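## Task

Take the tube that sits on the shelved bench by the door and seat it fully down in one of the holes of the tube rack on the shelved bench by the window. The tube must never reach the floor. Finish with the gripper open and the hand moved away, and the result must hold without the robot supporting it. The robot must not tip over or be left leaning.

## Robot and tools

Robot: a wheeled cart (differential drive, no sideways motion) carrying a pan/tilt head camera and two five-joint arms, left_arm and right_arm, each ending in a gripper with one fixed and one swinging jaw. The cart footprint is 0.53 m wide and spans x = -0.35 to 0.07 m. The arm pan axes stand at x = -0.060, y = +0.155 (left) and -0.155 m (right); shoulders are 0.89 m high. Upper arm 0.116, forearm 0.135, hand 0.162 m. A fixed-jaw tip reaches about 0.44 m from its pan axis at most and cannot go below about 0.55 m above the floor.

Frames: base frame sits on the floor between the drive wheels, x ahead, y to the left, z up. left_hand and right_hand in results are the fixed-jaw tip positions in this frame; a held object sits next to the tip, on the swinging-jaw side. Odometry is the base frame as it was at scene start; it counts wheel rotation only, so slip shows up as motion. Heading is in radians, left positive, -3.142 to 3.142.

execute_actions(actions, cameras): actions is a list holding one action or nothing (empty list = just report state and images). An action may contain "base", "joints", or both, and they start at once. base holds exactly one key: translate_m, a relative drive along the current heading in metres, forward positive, -1.4 to 1.4; or rotate_rad, a relative turn in place in radians, counter-clockwise (left) positive, -3.2 to 3.2. joints is a single dictionary covering both arms and the head, keyed by joint name, each value an absolute target angle in radians (not an offset). Ranges: head_pan_rad -3.2..3.2 (0 ahead, + left); head_tilt_rad -0.76..1.45 (0 level, + down); per arm shoulder_pan -1.919..1.919, shoulder_lift -1.745..1.745, elbow_flex -1.69..1.58, wrist_flex -1.658..1.658, wrist_roll -2.743..2.841, gripper 0..1.919, with prefixes left_arm_ and right_arm_ and suffix _rad. Unnamed joints keep pushing toward earlier targets. Unknown keys or out-of-range numbers make the whole call rejected with no motion. cameras: list of head_camera, left_wrist_camera, right_wrist_camera or all; omitted/null means all, [] means none. One action runs at most 15 s.

Joint meanings: shoulder_pan 0 aims left_arm to the left and right_arm to the right; positive rotates clockwise from above; straight ahead is +1.571 (left) and -1.571 (right). With lift, elbow and wrist_flex all 0, the upper arm leans 0.24 rad out from vertical and forearm and fingers are horizontal; positive values bend downward, and their sum is the finger angle below horizontal (1.571 = pointing down, possible only if the forearm is no more than 0.08 rad above level). wrist_roll -1.522: jaws close across the arm plane, fixed jaw on the left looking outward; 1.619: fixed jaw on the right; 0.049: closing within the plane. Over furniture with level fingers use the fixed-jaw-left roll, since the hand body then sticks up rather than down. Gripper tip gap: 0 -> 0.003 m, 0.3 -> 0.026, 0.6 -> 0.049, 1 -> 0.076, 1.919 -> 0.106. Commanding roughly 0.2 rad under the contact angle gives the firmest grip; lower adds nothing and may trip the jaw. A holding jaw reads off_target.

Stowed pose: pan -1.75 (left) / 1.75 (right), lift 0.05, elbow 1.35, wrist_flex -1.55, wrist_roll -1.52. Stow in two steps (wrists first, then the other three) when clear of loose items; when unstowing, do not move the wrists first. Turning in place needs 0.44 m free radius; turning or reversing right next to a desk can snag the cart rear and topple the robot.

Result lines: joint_positions, left_hand/right_hand, base_odometry, base_status and joint_status, on_its_own (things not commanded by this call), Motor temperatures (per arm, same joint order as joint_positions), a pictures line naming image order. Status words: done (base: wheels turned the commanded amount); off_target (resting away from target, perhaps still pushing: load sag, obstruction or tripped motor); time_out (target dropped, holding); not_followed with 'joint command not followed' (a self/arm-to-arm clearance check blocked that arm's targets; the gripper still acts; blocked targets may be retried later); limit_stop_at_motor_heat (resend). Sag: loaded joints settle below target; compensate next move. Hand positions can be a few cm off.

Trips: a joint stuck over about 0.30 rad from target for about 2 s loses torque to 20 %; thinking time counts. Reset by waiting for the reading to settle and sending a target 0.2 rad beyond the reading on the side away from the failed target (or 0.04 past a range end; a jaw uses the end). To stop a blocked joint pushing, command its current reading. Heat: holding loads warms shoulder_lift; warning from 55 °C, fault at 70 °C stops the arm. Payload about 0.4 kg at full reach, 0.7 kg close in.

wait(seconds 0..10) lets time pass and returns state. zoom_image(camera, region [x0,y0,x1,y1] pixels, max 504x504) magnifies the latest image. read_manual(section "licences") returns licence text only. finished_scene(scene 1 or 2) ends a scene irreversibly and gives the next task; a reply with no tool call ends everything.

Avoid: dropping the tube or letting it hit the floor, hard arm-on-arm contact or pressing (may end the run), pulling things in front (tipping), slams and hard pushes. Head camera 644x476, fy 633.4; wrist cameras 644x476, about 79 deg vertical view.

Each tool is called after "Call:" in YAML: its name, and indented under it one key for each argument.

## Session

I'll start by checking the robot's state and camera views.

Call:
execute_actions:
  actions: []

Scene clock: 0.00 s.
Motor temperatures (°C, as the motors report them): left_arm=[26 28 27 27 30] | right_arm=[29 29 28 25 26]
base_odometry: x=+0.000 y=+0.000 heading=+0.000 (m, m, rad; odometry frame)
base_status: not commanded
joint_positions: head_pan_rad=-0.007 head_tilt_rad=-0.014 left_arm_shoulder_pan_rad=-1.766 left_arm_shoulder_lift_rad=+0.015 left_arm_elbow_flex_rad=+1.396 left_arm_wrist_flex_rad=-1.535 left_arm_wrist_roll_rad=-1.496 left_arm_gripper_rad=+1.920 right_arm_shoulder_pan_rad=+1.778 right_arm_shoulder_lift_rad=+0.036 right_arm_elbow_flex_rad=+1.328 right_arm_wrist_flex_rad=-1.585 right_arm_wrist_roll_rad=-1.551 right_arm_gripper_rad=+1.920
joint_status: not commanded
left_hand: x=-0.2999 y=+0.0998 z=+0.8932 quat_wxyz=(-0.063, -0.658, -0.073, +0.747) (m; base frame)
right_hand: x=-0.3080 y=-0.1108 z=+0.9097 quat_wxyz=(-0.069, +0.621, -0.073, -0.778) (m; base frame)
pictures: head_camera, left_wrist_camera, right_wrist_camera
Images, in order (width x height): head_camera 644x476, left_wrist_camera 644x476, right_wrist_camera 644x476.

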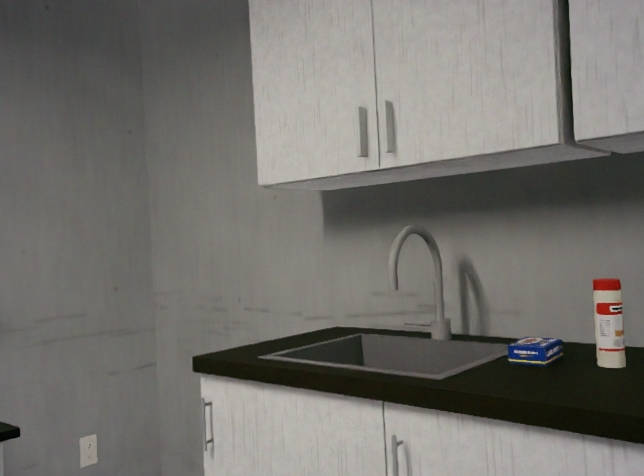

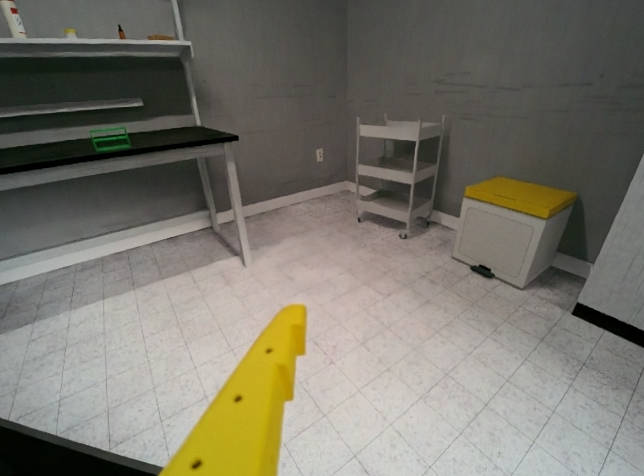

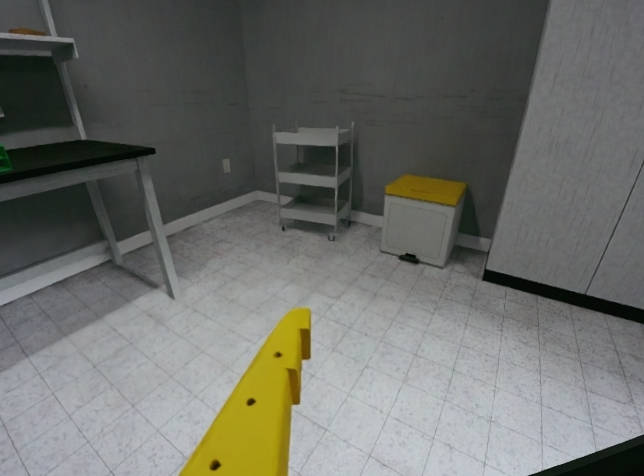

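Call:
execute_actions:
  actions:
    - {"joints": {"head_pan_rad": 0.9, "head_tilt_rad": 0.25}}
  cameras: ["head_camera"]

Call:
execute_actions:
  actions:
    - {"joints": {"head_pan_rad": 1.8, "head_tilt_rad": 0.25}}
  cameras: ["head_camera"]

Scene clock: 12.67 s.
Motor temperatures (°C, as the motors report them): left_arm=[26 28 27 27 30] | right_arm=[29 29 28 25 26]
base_odometry: x=+0.000 y=+0.000 heading=+0.000 (m, m, rad; odometry frame)
base_status: not commanded
joint_positions: head_pan_rad=+0.890 head_tilt_rad=+0.243 left_arm_shoulder_pan_rad=-1.766 left_arm_shoulder_lift_rad=+0.015 left_arm_elbow_flex_rad=+1.396 left_arm_wrist_flex_rad=-1.535 left_arm_wrist_roll_rad=-1.496 left_arm_gripper_rad=+1.920 right_arm_shoulder_pan_rad=+1.778 right_arm_shoulder_lift_rad=+0.036 right_arm_elbow_flex_rad=+1.328 right_arm_wrist_flex_rad=-1.585 right_arm_wrist_roll_rad=-1.551 right_arm_gripper_rad=+1.920
joint_status: all done
left_hand: x=-0.2999 y=+0.0998 z=+0.8932 quat_wxyz=(-0.063, -0.658, -0.073, +0.747) (m; base frame)
right_hand: x=-0.3080 y=-0.1108 z=+0.9097 quat_wxyz=(-0.069, +0.621, -0.073, -0.778) (m; base frame)
pictures: head_camera
Images, in order (width x height): head_camera 644x476.

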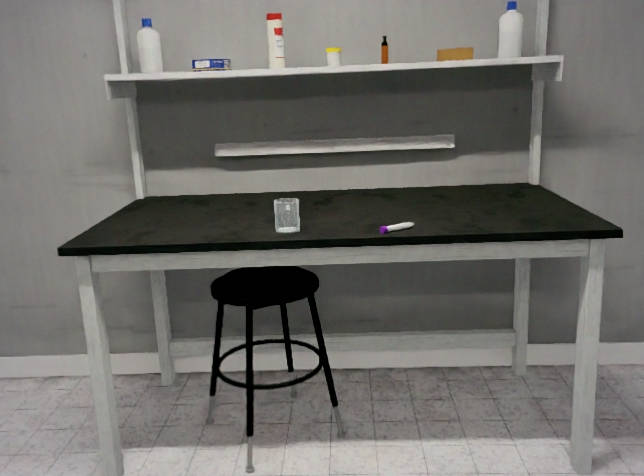

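Scene clock: 14.07 s.
Motor temperatures (°C, as the motors report them): left_arm=[26 28 27 27 30] | right_arm=[29 29 28 25 26]
base_odometry: x=+0.000 y=+0.000 heading=+0.000 (m, m, rad; odometry frame)
base_status: not commanded
joint_positions: head_pan_rad=+1.790 head_tilt_rad=+0.243 left_arm_shoulder_pan_rad=-1.766 left_arm_shoulder_lift_rad=+0.015 left_arm_elbow_flex_rad=+1.396 left_arm_wrist_flex_rad=-1.535 left_arm_wrist_roll_rad=-1.496 left_arm_gripper_rad=+1.920 right_arm_shoulder_pan_rad=+1.778 right_arm_shoulder_lift_rad=+0.036 right_arm_elbow_flex_rad=+1.328 right_arm_wrist_flex_rad=-1.585 right_arm_wrist_roll_rad=-1.551 right_arm_gripper_rad=+1.920
joint_status: all done
left_hand: x=-0.2999 y=+0.0998 z=+0.8932 quat_wxyz=(-0.063, -0.658, -0.073, +0.747) (m; base frame)
right_hand: x=-0.3080 y=-0.1108 z=+0.9097 quat_wxyz=(-0.069, +0.621, -0.073, -0.778) (m; base frame)
pictures: head_camera
Images, in order (width x height): head_camera 644x476.

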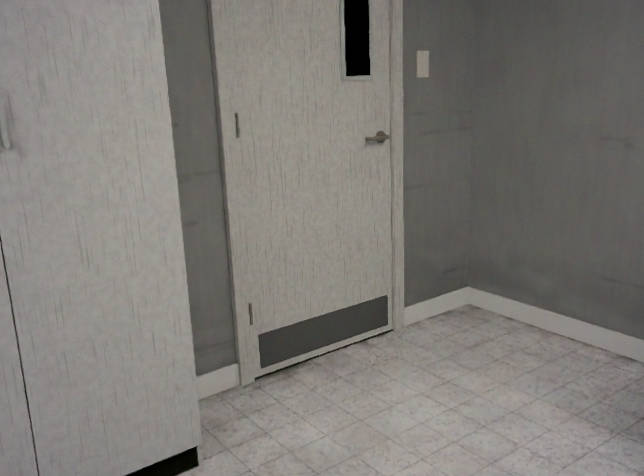

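Call:
execute_actions:
  actions:
    - {"base": {"rotate_rad": 0.87}, "joints": {"head_pan_rad": 3.1, "head_tilt_rad": 0.25}}

Scene clock: 48.33 s.
Motor temperatures (°C, as the motors report them): left_arm=[26 28 27 27 30] | right_arm=[29 29 28 25 26]
base_odometry: x=-0.001 y=+0.000 heading=+0.869 (m, m, rad; odometry frame)
base_status: done
joint_positions: head_pan_rad=+3.090 head_tilt_rad=+0.243 left_arm_shoulder_pan_rad=-1.766 left_arm_shoulder_lift_rad=+0.015 left_arm_elbow_flex_rad=+1.396 left_arm_wrist_flex_rad=-1.535 left_arm_wrist_roll_rad=-1.496 left_arm_gripper_rad=+1.920 right_arm_shoulder_pan_rad=+1.778 right_arm_shoulder_lift_rad=+0.036 right_arm_elbow_flex_rad=+1.328 right_arm_wrist_flex_rad=-1.585 right_arm_wrist_roll_rad=-1.551 right_arm_gripper_rad=+1.920
joint_status: all done
left_hand: x=-0.2999 y=+0.0998 z=+0.8932 quat_wxyz=(-0.063, -0.658, -0.073, +0.747) (m; base frame)
right_hand: x=-0.3080 y=-0.1108 z=+0.9097 quat_wxyz=(-0.069, +0.621, -0.073, -0.778) (m; base frame)
pictures: head_camera, left_wrist_camera, right_wrist_camera
Images, in order (width x height): head_camera 644x476, left_wrist_camera 644x476, right_wrist_camera 644x476.

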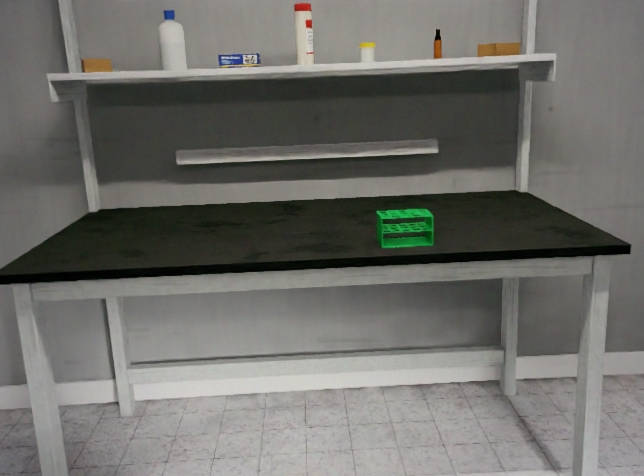

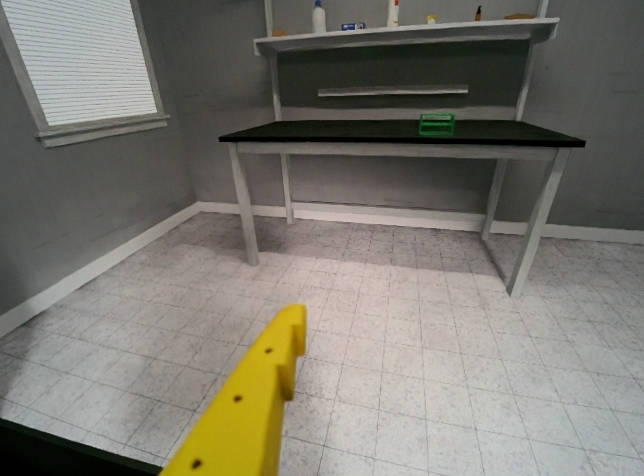

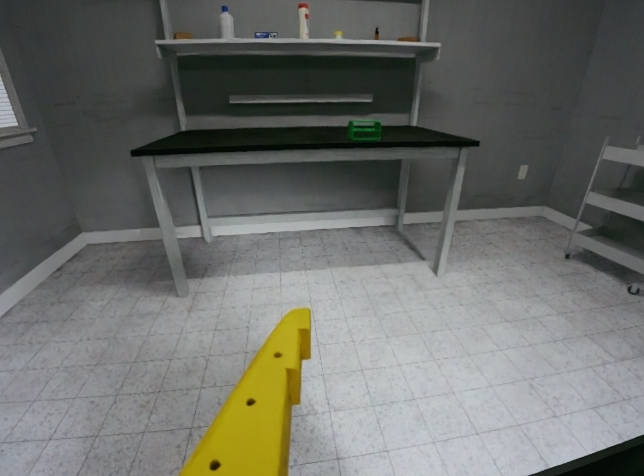

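Call:
zoom_image:
  camera: "head_camera"
  region: [360, 190, 460, 265]

Region (360, 190, 460, 265) of head_camera's 644x476 image, scaled by 5.040; it fills the top 378 rows of this view, and the rest is white.

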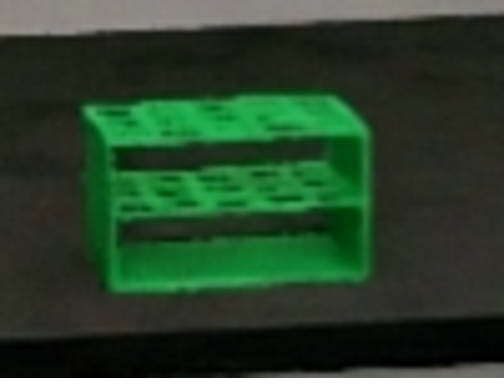

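Call:
execute_actions:
  actions:
    - {"base": {"translate_m": 1.0}, "joints": {"head_pan_rad": 0.0, "head_tilt_rad": 0.5, "right_arm_shoulder_pan_rad": -0.3, "right_arm_shoulder_lift_rad": -0.3, "right_arm_elbow_flex_rad": 0.6}}
  cameras: ["head_camera"]

Scene clock: 76.10 s.
Motor temperatures (°C, as the motors report them): left_arm=[26 28 27 27 30] | right_arm=[29 29 28 25 26]
base_odometry: x=+0.644 y=+0.765 heading=+0.868 (m, m, rad; odometry frame)
base_status: done
joint_positions: head_pan_rad=+0.010 head_tilt_rad=+0.494 left_arm_shoulder_pan_rad=-1.766 left_arm_shoulder_lift_rad=+0.015 left_arm_elbow_flex_rad=+1.396 left_arm_wrist_flex_rad=-1.535 left_arm_wrist_roll_rad=-1.496 left_arm_gripper_rad=+1.920 right_arm_shoulder_pan_rad=-0.295 right_arm_shoulder_lift_rad=-0.268 right_arm_elbow_flex_rad=+0.632 right_arm_wrist_flex_rad=-1.585 right_arm_wrist_roll_rad=-1.551 right_arm_gripper_rad=+1.920
joint_status: all done
left_hand: x=-0.2999 y=+0.0998 z=+0.8932 quat_wxyz=(-0.063, -0.658, -0.073, +0.747) (m; base frame)
right_hand: x=+0.0086 y=-0.3542 z=+1.1176 quat_wxyz=(+0.799, +0.106, +0.138, -0.575) (m; base frame)
pictures: head_camera
Images, in order (width x height): head_camera 644x476.

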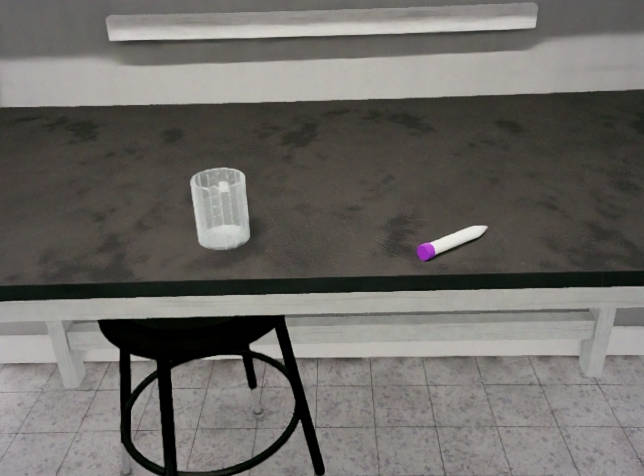

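Call:
execute_actions:
  actions:
    - {"base": {"translate_m": 0.50}, "joints": {"head_pan_rad": -0.5, "head_tilt_rad": 1.0, "right_arm_shoulder_pan_rad": -0.9, "right_arm_shoulder_lift_rad": -0.05, "right_arm_elbow_flex_rad": -0.03, "right_arm_wrist_flex_rad": 1.5, "right_arm_wrist_roll_rad": 0.69, "right_arm_gripper_rad": 0.6}}
  cameras: ["head_camera", "right_wrist_camera"]

Scene clock: 128.87 s.
Motor temperatures (°C, as the motors report them): left_arm=[26 28 27 27 30] | right_arm=[29 29 28 25 26]
base_odometry: x=+0.967 y=+1.146 heading=+0.866 (m, m, rad; odometry frame)
base_status: done
joint_positions: head_pan_rad=-0.490 head_tilt_rad=+0.995 left_arm_shoulder_pan_rad=-1.766 left_arm_shoulder_lift_rad=+0.015 left_arm_elbow_flex_rad=+1.396 left_arm_wrist_flex_rad=-1.535 left_arm_wrist_roll_rad=-1.496 left_arm_gripper_rad=+1.920 right_arm_shoulder_pan_rad=-0.895 right_arm_shoulder_lift_rad=-0.036 right_arm_elbow_flex_rad=+0.000 right_arm_wrist_flex_rad=+1.489 right_arm_wrist_roll_rad=+0.681 right_arm_gripper_rad=+0.606
joint_status: all done
left_hand: x=-0.2999 y=+0.0998 z=+0.8932 quat_wxyz=(-0.063, -0.658, -0.073, +0.747) (m; base frame)
right_hand: x=+0.0941 y=-0.2851 z=+0.8574 quat_wxyz=(+0.008, -0.690, +0.721, -0.058) (m; base frame)
pictures: head_camera, right_wrist_camera
Images, in order (width x height): head_camera 644x476, right_wrist_camera 644x476.

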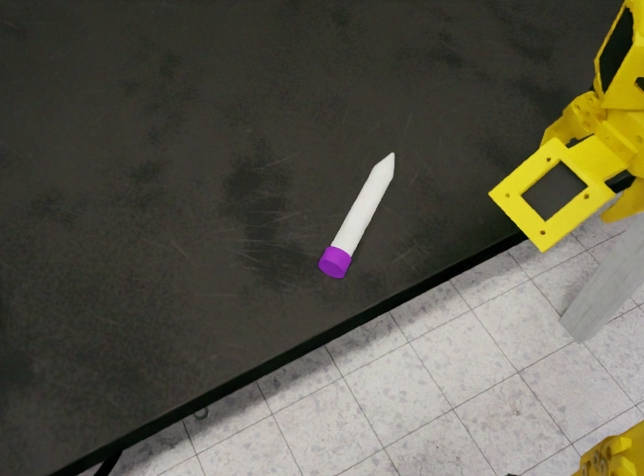

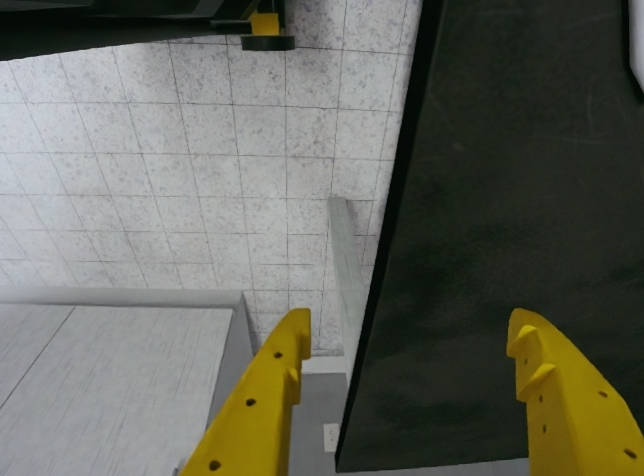

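Call:
execute_actions:
  actions:
    - {"base": {"translate_m": 0.05}, "joints": {"head_pan_rad": -0.6, "head_tilt_rad": 1.05, "right_arm_shoulder_pan_rad": -1.525, "right_arm_shoulder_lift_rad": 0.08, "right_arm_elbow_flex_rad": -0.03, "right_arm_wrist_flex_rad": 1.42, "right_arm_wrist_roll_rad": 0.735, "right_arm_gripper_rad": 0.6}}
  cameras: ["head_camera", "right_wrist_camera"]

Scene clock: 178.40 s.
Motor temperatures (°C, as the motors report them): left_arm=[26 28 27 27 30] | right_arm=[29 29 28 25 26]
base_odometry: x=+1.000 y=+1.184 heading=+0.865 (m, m, rad; odometry frame)
base_status: done
joint_positions: head_pan_rad=-0.590 head_tilt_rad=+1.045 left_arm_shoulder_pan_rad=-1.766 left_arm_shoulder_lift_rad=+0.015 left_arm_elbow_flex_rad=+1.396 left_arm_wrist_flex_rad=-1.535 left_arm_wrist_roll_rad=-1.496 left_arm_gripper_rad=+1.920 right_arm_shoulder_pan_rad=-1.517 right_arm_shoulder_lift_rad=+0.091 right_arm_elbow_flex_rad=+0.000 right_arm_wrist_flex_rad=+1.431 right_arm_wrist_roll_rad=+0.725 right_arm_gripper_rad=+0.606
joint_status: all done
left_hand: x=-0.2999 y=+0.0998 z=+0.8932 quat_wxyz=(-0.063, -0.658, -0.073, +0.747) (m; base frame)
right_hand: x=+0.1446 y=-0.1713 z=+0.8358 quat_wxyz=(+0.010, -0.890, +0.456, -0.022) (m; base frame)
pictures: head_camera, right_wrist_camera
Images, in order (width x height): head_camera 644x476, right_wrist_camera 644x476.

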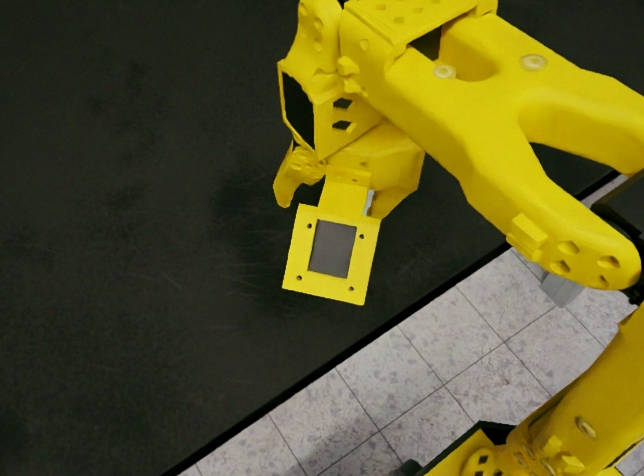

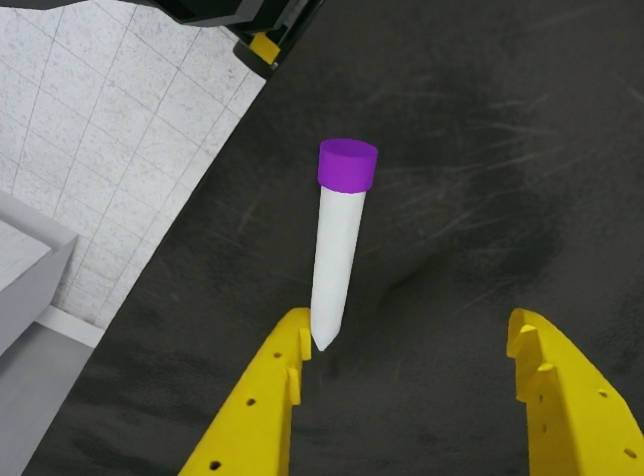

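Call:
execute_actions:
  actions:
    - {"joints": {"right_arm_shoulder_pan_rad": -1.468, "right_arm_shoulder_lift_rad": 0.10, "right_arm_elbow_flex_rad": 0.195, "right_arm_wrist_flex_rad": 1.22, "right_arm_wrist_roll_rad": 0.656}}
  cameras: ["head_camera", "right_wrist_camera"]

Scene clock: 223.60 s.
Motor temperatures (°C, as the motors report them): left_arm=[26 28 27 27 30] | right_arm=[29 29 28 25 26]
base_odometry: x=+1.000 y=+1.184 heading=+0.865 (m, m, rad; odometry frame)
base_status: not commanded
joint_positions: head_pan_rad=-0.590 head_tilt_rad=+1.045 left_arm_shoulder_pan_rad=-1.766 left_arm_shoulder_lift_rad=+0.015 left_arm_elbow_flex_rad=+1.396 left_arm_wrist_flex_rad=-1.535 left_arm_wrist_roll_rad=-1.496 left_arm_gripper_rad=+1.920 right_arm_shoulder_pan_rad=-1.474 right_arm_shoulder_lift_rad=+0.110 right_arm_elbow_flex_rad=+0.198 right_arm_wrist_flex_rad=+1.231 right_arm_wrist_roll_rad=+0.666 right_arm_gripper_rad=+0.606
joint_status: all done
left_hand: x=-0.2999 y=+0.0998 z=+0.8932 quat_wxyz=(-0.063, -0.658, -0.073, +0.747) (m; base frame)
right_hand: x=+0.1381 y=-0.1791 z=+0.8063 quat_wxyz=(+0.007, -0.865, +0.501, -0.015) (m; base frame)
pictures: head_camera, right_wrist_camera
Images, in order (width x height): head_camera 644x476, right_wrist_camera 644x476.

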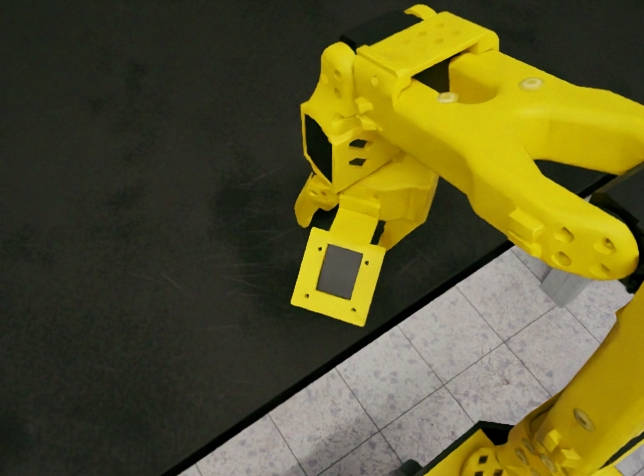

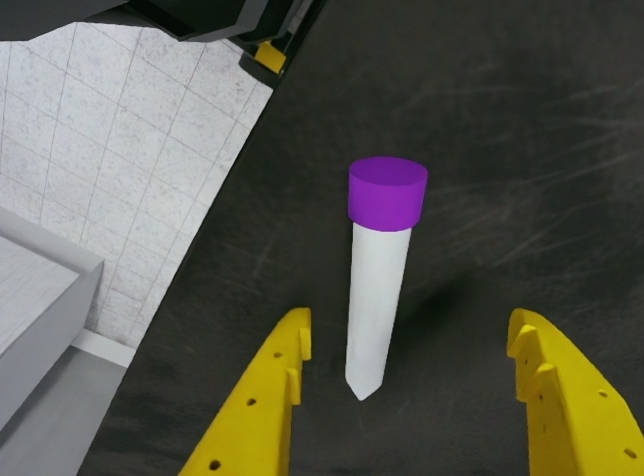

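Call:
execute_actions:
  actions:
    - {"joints": {"right_arm_shoulder_pan_rad": -1.512, "right_arm_shoulder_lift_rad": 0.204, "right_arm_elbow_flex_rad": 0.237, "right_arm_wrist_flex_rad": 1.085, "right_arm_wrist_roll_rad": 0.625}}
  cameras: ["head_camera", "right_wrist_camera"]

Scene clock: 252.63 s.
Motor temperatures (°C, as the motors report them): left_arm=[26 28 27 27 30] | right_arm=[29 29 28 25 26]
base_odometry: x=+1.000 y=+1.184 heading=+0.865 (m, m, rad; odometry frame)
base_status: not commanded
joint_positions: head_pan_rad=-0.590 head_tilt_rad=+1.045 left_arm_shoulder_pan_rad=-1.766 left_arm_shoulder_lift_rad=+0.015 left_arm_elbow_flex_rad=+1.396 left_arm_wrist_flex_rad=-1.535 left_arm_wrist_roll_rad=-1.496 left_arm_gripper_rad=+1.920 right_arm_shoulder_pan_rad=-1.505 right_arm_shoulder_lift_rad=+0.215 right_arm_elbow_flex_rad=+0.239 right_arm_wrist_flex_rad=+1.095 right_arm_wrist_roll_rad=+0.633 right_arm_gripper_rad=+0.606
joint_status: all done
left_hand: x=-0.2999 y=+0.0998 z=+0.8932 quat_wxyz=(-0.063, -0.658, -0.073, +0.747) (m; base frame)
right_hand: x=+0.1415 y=-0.1730 z=+0.7828 quat_wxyz=(+0.005, -0.865, +0.502, -0.010) (m; base frame)
pictures: head_camera, right_wrist_camera
Images, in order (width x height): head_camera 644x476, right_wrist_camera 644x476.

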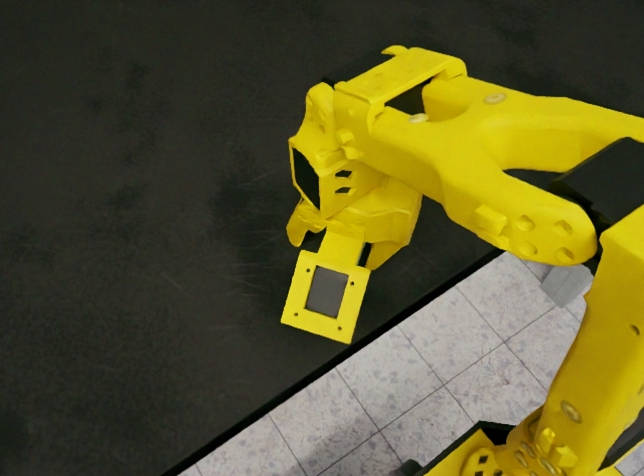

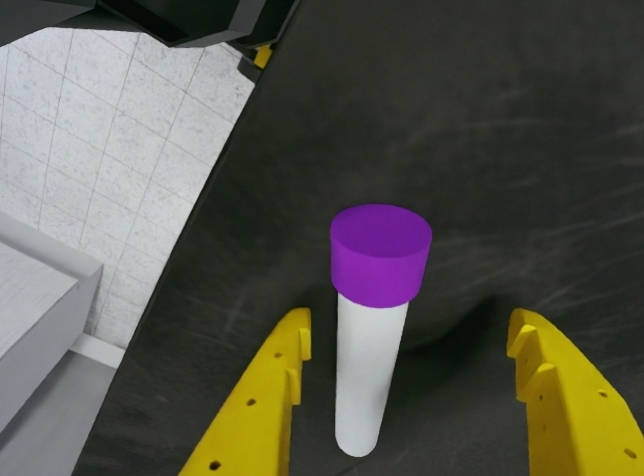

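Call:
execute_actions:
  actions:
    - {"joints": {"right_arm_shoulder_pan_rad": -1.487, "right_arm_shoulder_lift_rad": 0.245, "right_arm_elbow_flex_rad": 0.243, "right_arm_wrist_flex_rad": 1.039}}
  cameras: ["right_wrist_camera"]

Scene clock: 264.03 s.
Motor temperatures (°C, as the motors report them): left_arm=[26 28 27 27 30] | right_arm=[29 29 28 25 26]
base_odometry: x=+1.000 y=+1.184 heading=+0.865 (m, m, rad; odometry frame)
base_status: not commanded
joint_positions: head_pan_rad=-0.590 head_tilt_rad=+1.045 left_arm_shoulder_pan_rad=-1.766 left_arm_shoulder_lift_rad=+0.015 left_arm_elbow_flex_rad=+1.396 left_arm_wrist_flex_rad=-1.535 left_arm_wrist_roll_rad=-1.496 left_arm_gripper_rad=+1.920 right_arm_shoulder_pan_rad=-1.494 right_arm_shoulder_lift_rad=+0.255 right_arm_elbow_flex_rad=+0.245 right_arm_wrist_flex_rad=+1.050 right_arm_wrist_roll_rad=+0.633 right_arm_gripper_rad=+0.606
joint_status: all done
left_hand: x=-0.2999 y=+0.0998 z=+0.8932 quat_wxyz=(-0.063, -0.658, -0.073, +0.747) (m; base frame)
right_hand: x=+0.1425 y=-0.1753 z=+0.7750 quat_wxyz=(+0.004, -0.862, +0.507, -0.009) (m; base frame)
pictures: right_wrist_camera
Images, in order (width x height): right_wrist_camera 644x476.

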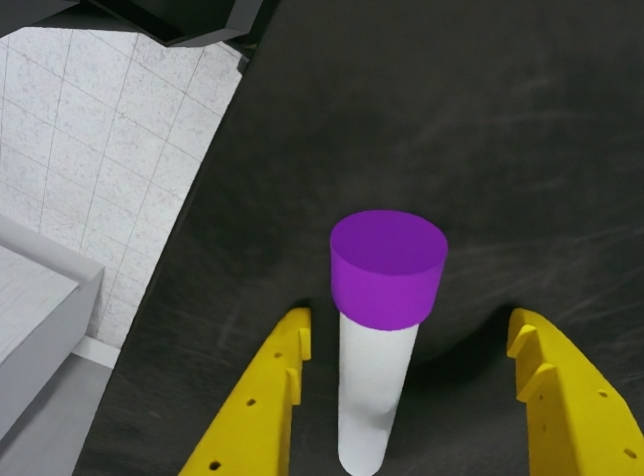

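Call:
execute_actions:
  actions:
    - {"joints": {"right_arm_shoulder_lift_rad": 0.268, "right_arm_elbow_flex_rad": 0.248, "right_arm_wrist_flex_rad": 1.012, "right_arm_gripper_rad": 0.4}}
  cameras: ["right_wrist_camera"]

Scene clock: 272.43 s.
Motor temperatures (°C, as the motors report them): left_arm=[26 28 27 27 30] | right_arm=[29 29 28 25 26]
base_odometry: x=+1.000 y=+1.184 heading=+0.865 (m, m, rad; odometry frame)
base_status: not commanded
joint_positions: head_pan_rad=-0.590 head_tilt_rad=+1.045 left_arm_shoulder_pan_rad=-1.766 left_arm_shoulder_lift_rad=+0.015 left_arm_elbow_flex_rad=+1.396 left_arm_wrist_flex_rad=-1.535 left_arm_wrist_roll_rad=-1.496 left_arm_gripper_rad=+1.920 right_arm_shoulder_pan_rad=-1.494 right_arm_shoulder_lift_rad=+0.268 right_arm_elbow_flex_rad=+0.247 right_arm_wrist_flex_rad=+1.013 right_arm_wrist_roll_rad=+0.633 right_arm_gripper_rad=+0.412
joint_status: all done
left_hand: x=-0.2999 y=+0.0998 z=+0.8932 quat_wxyz=(-0.063, -0.658, -0.073, +0.747) (m; base frame)
right_hand: x=+0.1466 y=-0.1756 z=+0.7726 quat_wxyz=(+0.009, -0.862, +0.507, -0.019) (m; base frame)
pictures: right_wrist_camera
Images, in order (width x height): right_wrist_camera 644x476.

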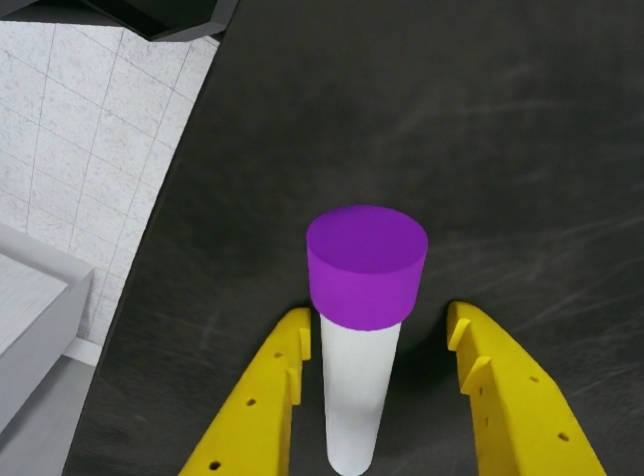

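Call:
execute_actions:
  actions:
    - {"joints": {"right_arm_shoulder_lift_rad": 0.245, "right_arm_gripper_rad": 0.02}}
  cameras: ["right_wrist_camera"]

Scene clock: 279.43 s.
Motor temperatures (°C, as the motors report them): left_arm=[26 28 27 27 30] | right_arm=[29 29 28 25 26]
base_odometry: x=+1.000 y=+1.184 heading=+0.865 (m, m, rad; odometry frame)
base_status: not commanded
joint_positions: head_pan_rad=-0.590 head_tilt_rad=+1.045 left_arm_shoulder_pan_rad=-1.766 left_arm_shoulder_lift_rad=+0.015 left_arm_elbow_flex_rad=+1.396 left_arm_wrist_flex_rad=-1.535 left_arm_wrist_roll_rad=-1.496 left_arm_gripper_rad=+1.920 right_arm_shoulder_pan_rad=-1.494 right_arm_shoulder_lift_rad=+0.261 right_arm_elbow_flex_rad=+0.248 right_arm_wrist_flex_rad=+1.013 right_arm_wrist_roll_rad=+0.633 right_arm_gripper_rad=+0.186
joint_status: right_arm_gripper_rad off_target (ended at +0.186, target +0.020); the others done
left_hand: x=-0.2999 y=+0.0998 z=+0.8932 quat_wxyz=(-0.063, -0.658, -0.073, +0.747) (m; base frame)
right_hand: x=+0.1470 y=-0.1756 z=+0.7735 quat_wxyz=(+0.010, -0.862, +0.506, -0.021) (m; base frame)
pictures: right_wrist_camera
Images, in order (width x height): right_wrist_camera 644x476.

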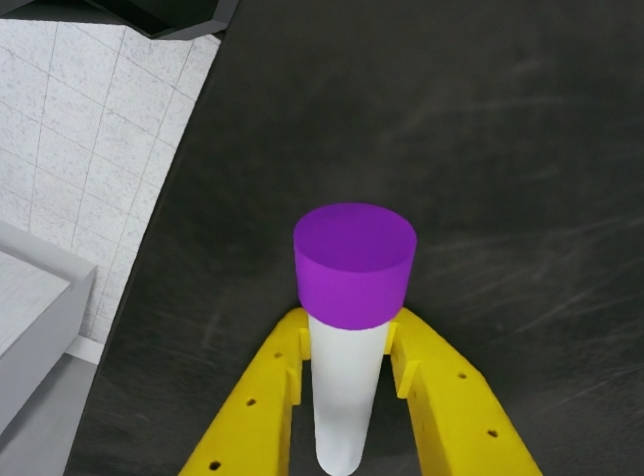

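Call:
execute_actions:
  actions:
    - {"joints": {"right_arm_shoulder_lift_rad": -0.05, "right_arm_elbow_flex_rad": 0.0, "right_arm_wrist_flex_rad": 1.2, "right_arm_gripper_rad": 0.0, "head_tilt_rad": 0.7}}
  cameras: ["head_camera", "right_wrist_camera"]

Scene clock: 296.43 s.
Motor temperatures (°C, as the motors report them): left_arm=[26 28 27 27 30] | right_arm=[29 29 28 25 26]
base_odometry: x=+1.000 y=+1.184 heading=+0.865 (m, m, rad; odometry frame)
base_status: not commanded
joint_positions: head_pan_rad=-0.590 head_tilt_rad=+0.714 left_arm_shoulder_pan_rad=-1.766 left_arm_shoulder_lift_rad=+0.015 left_arm_elbow_flex_rad=+1.396 left_arm_wrist_flex_rad=-1.535 left_arm_wrist_roll_rad=-1.496 left_arm_gripper_rad=+1.920 right_arm_shoulder_pan_rad=-1.494 right_arm_shoulder_lift_rad=-0.007 right_arm_elbow_flex_rad=+0.032 right_arm_wrist_flex_rad=+1.191 right_arm_wrist_roll_rad=+0.633 right_arm_gripper_rad=+0.185
joint_status: right_arm_gripper_rad off_target (ended at +0.185, target +0.000); the others done
left_hand: x=-0.2999 y=+0.0998 z=+0.8932 quat_wxyz=(-0.063, -0.658, -0.073, +0.747) (m; base frame)
right_hand: x=+0.1811 y=-0.1782 z=+0.8558 quat_wxyz=(+0.077, -0.849, +0.499, -0.158) (m; base frame)
pictures: head_camera, right_wrist_camera
Images, in order (width x height): head_camera 644x476, right_wrist_camera 644x476.

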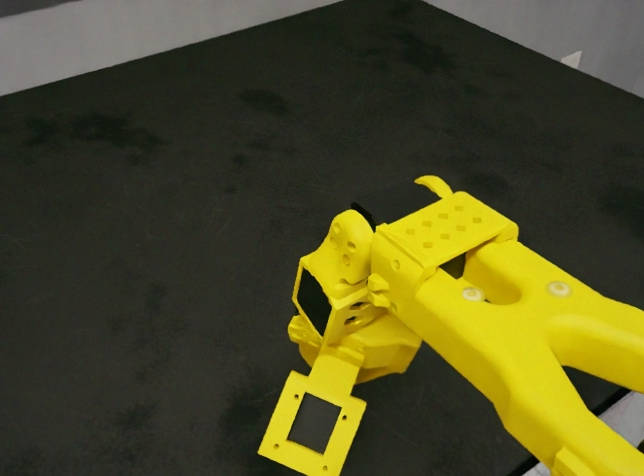

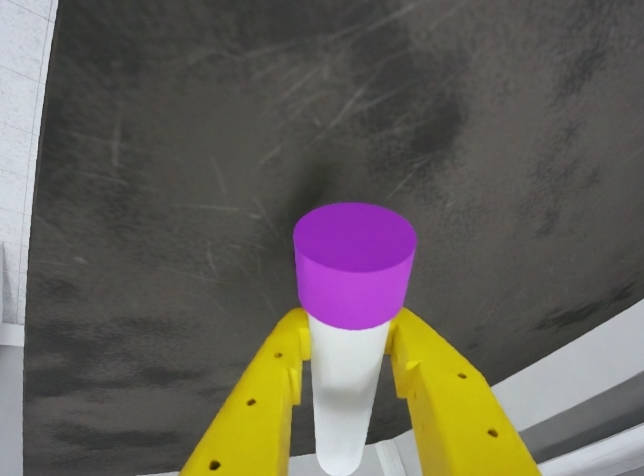

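Call:
execute_actions:
  actions:
    - {"base": {"translate_m": -1.4}, "joints": {"right_arm_shoulder_pan_rad": -1.571, "right_arm_shoulder_lift_rad": -0.28, "right_arm_elbow_flex_rad": 0.3, "right_arm_wrist_flex_rad": -0.07, "right_arm_wrist_roll_rad": -1.53, "head_pan_rad": -0.45, "head_tilt_rad": 0.6}}

Scene clock: 342.80 s.
Motor temperatures (°C, as the motors report them): left_arm=[26 28 27 27 30] | right_arm=[29 29 28 25 26]
base_odometry: x=+0.089 y=+0.121 heading=+0.862 (m, m, rad; odometry frame)
base_status: done
joint_positions: head_pan_rad=-0.460 head_tilt_rad=+0.614 left_arm_shoulder_pan_rad=-1.766 left_arm_shoulder_lift_rad=+0.015 left_arm_elbow_flex_rad=+1.396 left_arm_wrist_flex_rad=-1.535 left_arm_wrist_roll_rad=-1.496 left_arm_gripper_rad=+1.920 right_arm_shoulder_pan_rad=-1.563 right_arm_shoulder_lift_rad=-0.239 right_arm_elbow_flex_rad=+0.311 right_arm_wrist_flex_rad=-0.050 right_arm_wrist_roll_rad=-1.520 right_arm_gripper_rad=+0.185
joint_status: all done
left_hand: x=-0.2999 y=+0.0998 z=+0.8932 quat_wxyz=(-0.063, -0.658, -0.073, +0.747) (m; base frame)
right_hand: x=+0.2664 y=-0.1497 z=+1.0014 quat_wxyz=(+0.699, +0.002, +0.715, -0.003) (m; base frame)
pictures: head_camera, left_wrist_camera, right_wrist_camera
Images, in order (width x height): head_camera 644x476, left_wrist_camera 644x476, right_wrist_camera 644x476.

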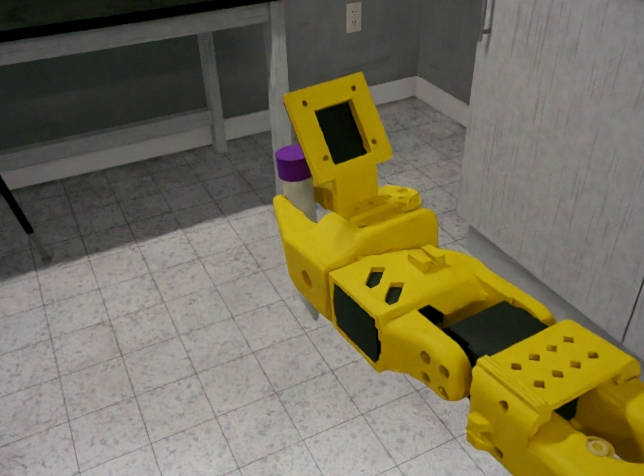

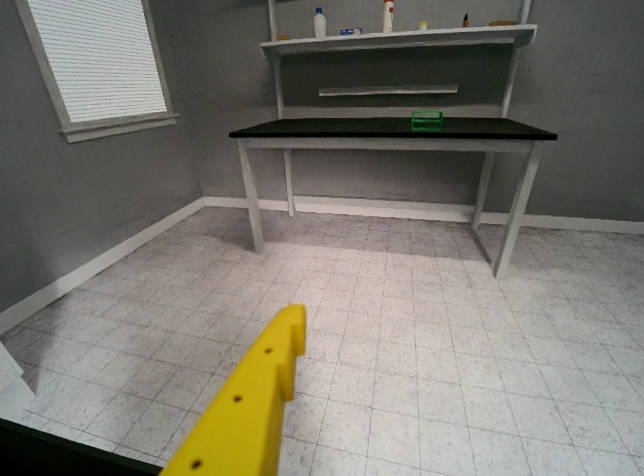

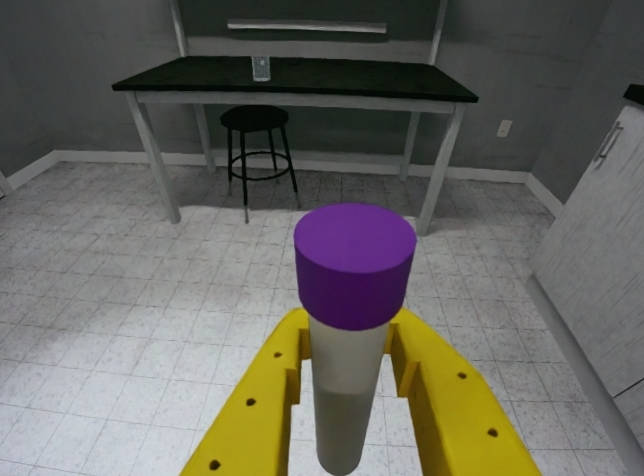

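Call:
execute_actions:
  actions:
    - {"base": {"rotate_rad": 3.074}, "joints": {"left_arm_shoulder_pan_rad": 1.2, "left_arm_shoulder_lift_rad": -0.3, "left_arm_elbow_flex_rad": 0.8, "right_arm_wrist_roll_rad": -1.575, "head_pan_rad": 0.0, "head_tilt_rad": 0.25}}
  cameras: ["head_camera", "right_wrist_camera"]

Scene clock: 386.77 s.
Motor temperatures (°C, as the motors report them): left_arm=[26 28 27 27 30] | right_arm=[29 29 28 25 26]
base_odometry: x=+0.089 y=+0.120 heading=-2.348 (m, m, rad; odometry frame)
base_status: done
joint_positions: head_pan_rad=-0.010 head_tilt_rad=+0.263 left_arm_shoulder_pan_rad=+1.192 left_arm_shoulder_lift_rad=-0.266 left_arm_elbow_flex_rad=+0.833 left_arm_wrist_flex_rad=-1.535 left_arm_wrist_roll_rad=-1.496 left_arm_gripper_rad=+1.920 right_arm_shoulder_pan_rad=-1.565 right_arm_shoulder_lift_rad=-0.239 right_arm_elbow_flex_rad=+0.311 right_arm_wrist_flex_rad=-0.050 right_arm_wrist_roll_rad=-1.566 right_arm_gripper_rad=+0.185
joint_status: all done
left_hand: x=+0.1562 y=+0.2494 z=+1.0739 quat_wxyz=(+0.940, -0.060, +0.291, +0.167) (m; base frame)
right_hand: x=+0.2664 y=-0.1492 z=+1.0018 quat_wxyz=(+0.699, +0.018, +0.715, +0.013) (m; base frame)
pictures: head_camera, right_wrist_camera
Images, in order (width x height): head_camera 644x476, right_wrist_camera 644x476.

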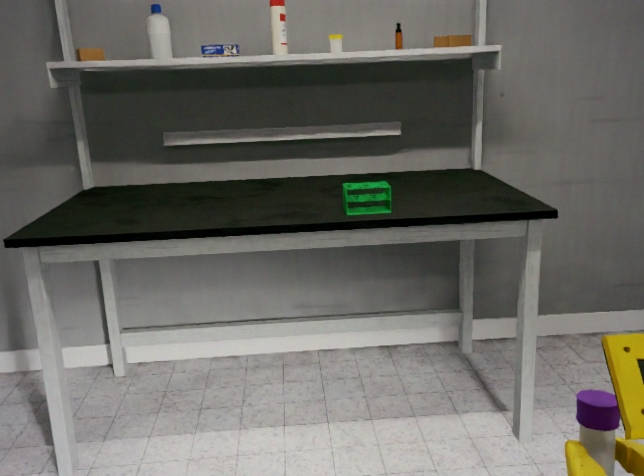

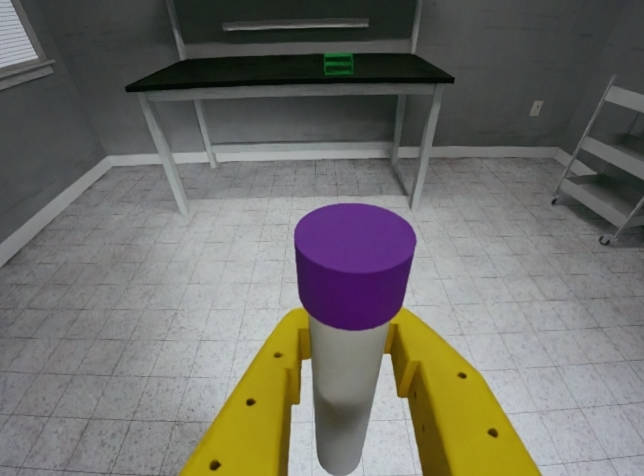

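Call:
zoom_image:
  camera: "right_wrist_camera"
  region: [110, 0, 480, 240]

Call:
zoom_image:
  camera: "right_wrist_camera"
  region: [260, 296, 440, 476]

Region (110, 0, 480, 240) of right_wrist_camera's 644x476 image, scaled by 1.362; it fills the top 327 rows of this view, and the rest is white.

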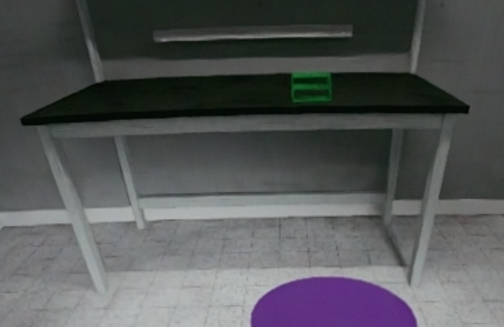

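Region (260, 296, 440, 476) of right_wrist_camera's 644x476 image, scaled by 2.800.

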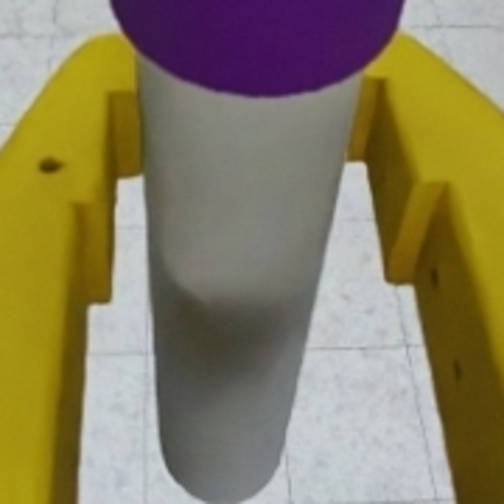

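Call:
execute_actions:
  actions:
    - {"base": {"translate_m": 1.3}, "joints": {"left_arm_shoulder_pan_rad": 1.88, "left_arm_shoulder_lift_rad": 0.25, "left_arm_elbow_flex_rad": 0.94, "left_arm_wrist_flex_rad": -1.22, "left_arm_wrist_roll_rad": 0.05, "right_arm_elbow_flex_rad": 0.575, "right_arm_wrist_flex_rad": -0.39, "right_arm_wrist_roll_rad": -1.54, "head_pan_rad": -0.3, "head_tilt_rad": 0.65}}

Scene clock: 433.23 s.
Motor temperatures (°C, as the motors report them): left_arm=[26 28 27 27 30] | right_arm=[29 30 28 25 26]
base_odometry: x=-0.822 y=-0.808 heading=-2.349 (m, m, rad; odometry frame)
base_status: done
joint_positions: head_pan_rad=-0.290 head_tilt_rad=+0.644 left_arm_shoulder_pan_rad=+1.870 left_arm_shoulder_lift_rad=+0.254 left_arm_elbow_flex_rad=+0.943 left_arm_wrist_flex_rad=-1.223 left_arm_wrist_roll_rad=+0.043 left_arm_gripper_rad=+1.920 right_arm_shoulder_pan_rad=-1.565 right_arm_shoulder_lift_rad=-0.240 right_arm_elbow_flex_rad=+0.583 right_arm_wrist_flex_rad=-0.369 right_arm_wrist_roll_rad=-1.549 right_arm_gripper_rad=+0.185
joint_status: all done
left_hand: x=+0.2271 y=+0.0661 z=+0.8685 quat_wxyz=(+0.427, -0.413, +0.563, -0.575) (m; base frame)
right_hand: x=+0.2601 y=-0.1492 z=+0.9737 quat_wxyz=(+0.716, +0.012, +0.698, +0.008) (m; base frame)
pictures: head_camera, left_wrist_camera, right_wrist_camera
Images, in order (width x height): head_camera 644x476, left_wrist_camera 644x476, right_wrist_camera 644x476.

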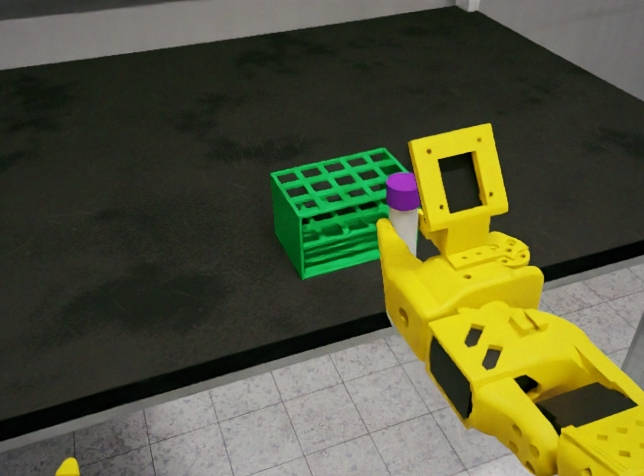

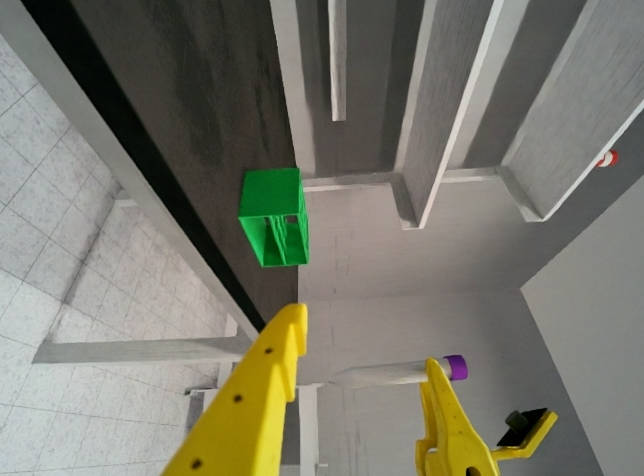

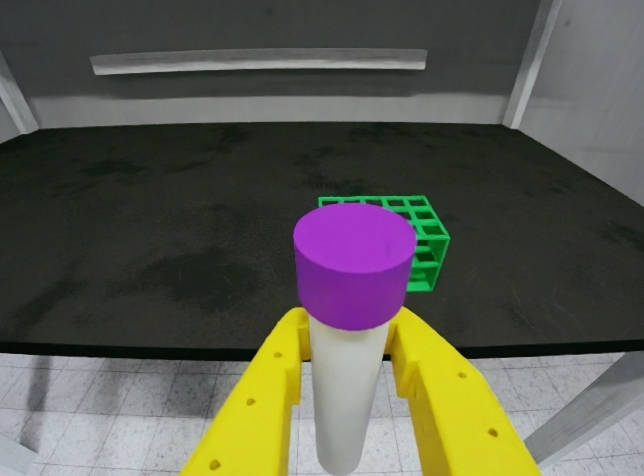

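Call:
zoom_image:
  camera: "left_wrist_camera"
  region: [290, 270, 540, 470]

Call:
zoom_image:
  camera: "head_camera"
  region: [250, 130, 450, 300]

Region (290, 270, 540, 470) of left_wrist_camera's 644x476 image, scaled by 2.016; it fills the top 403 rows of this view, and the rest is white.

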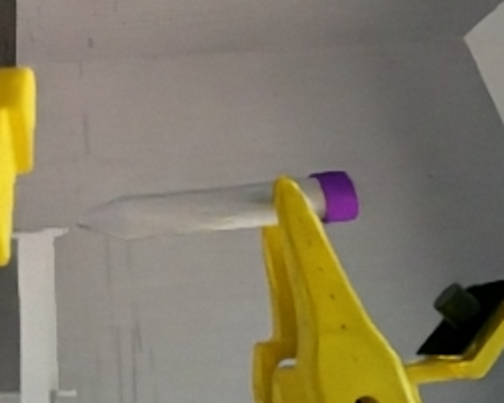

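Region (250, 130, 450, 300) of head_camera's 644x476 image, scaled by 2.520; it fills the top 428 rows of this view, and the rest is white.

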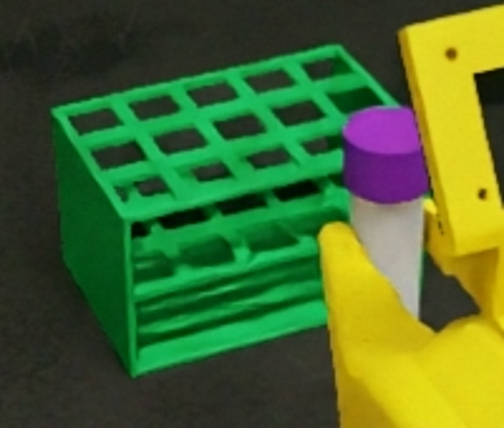

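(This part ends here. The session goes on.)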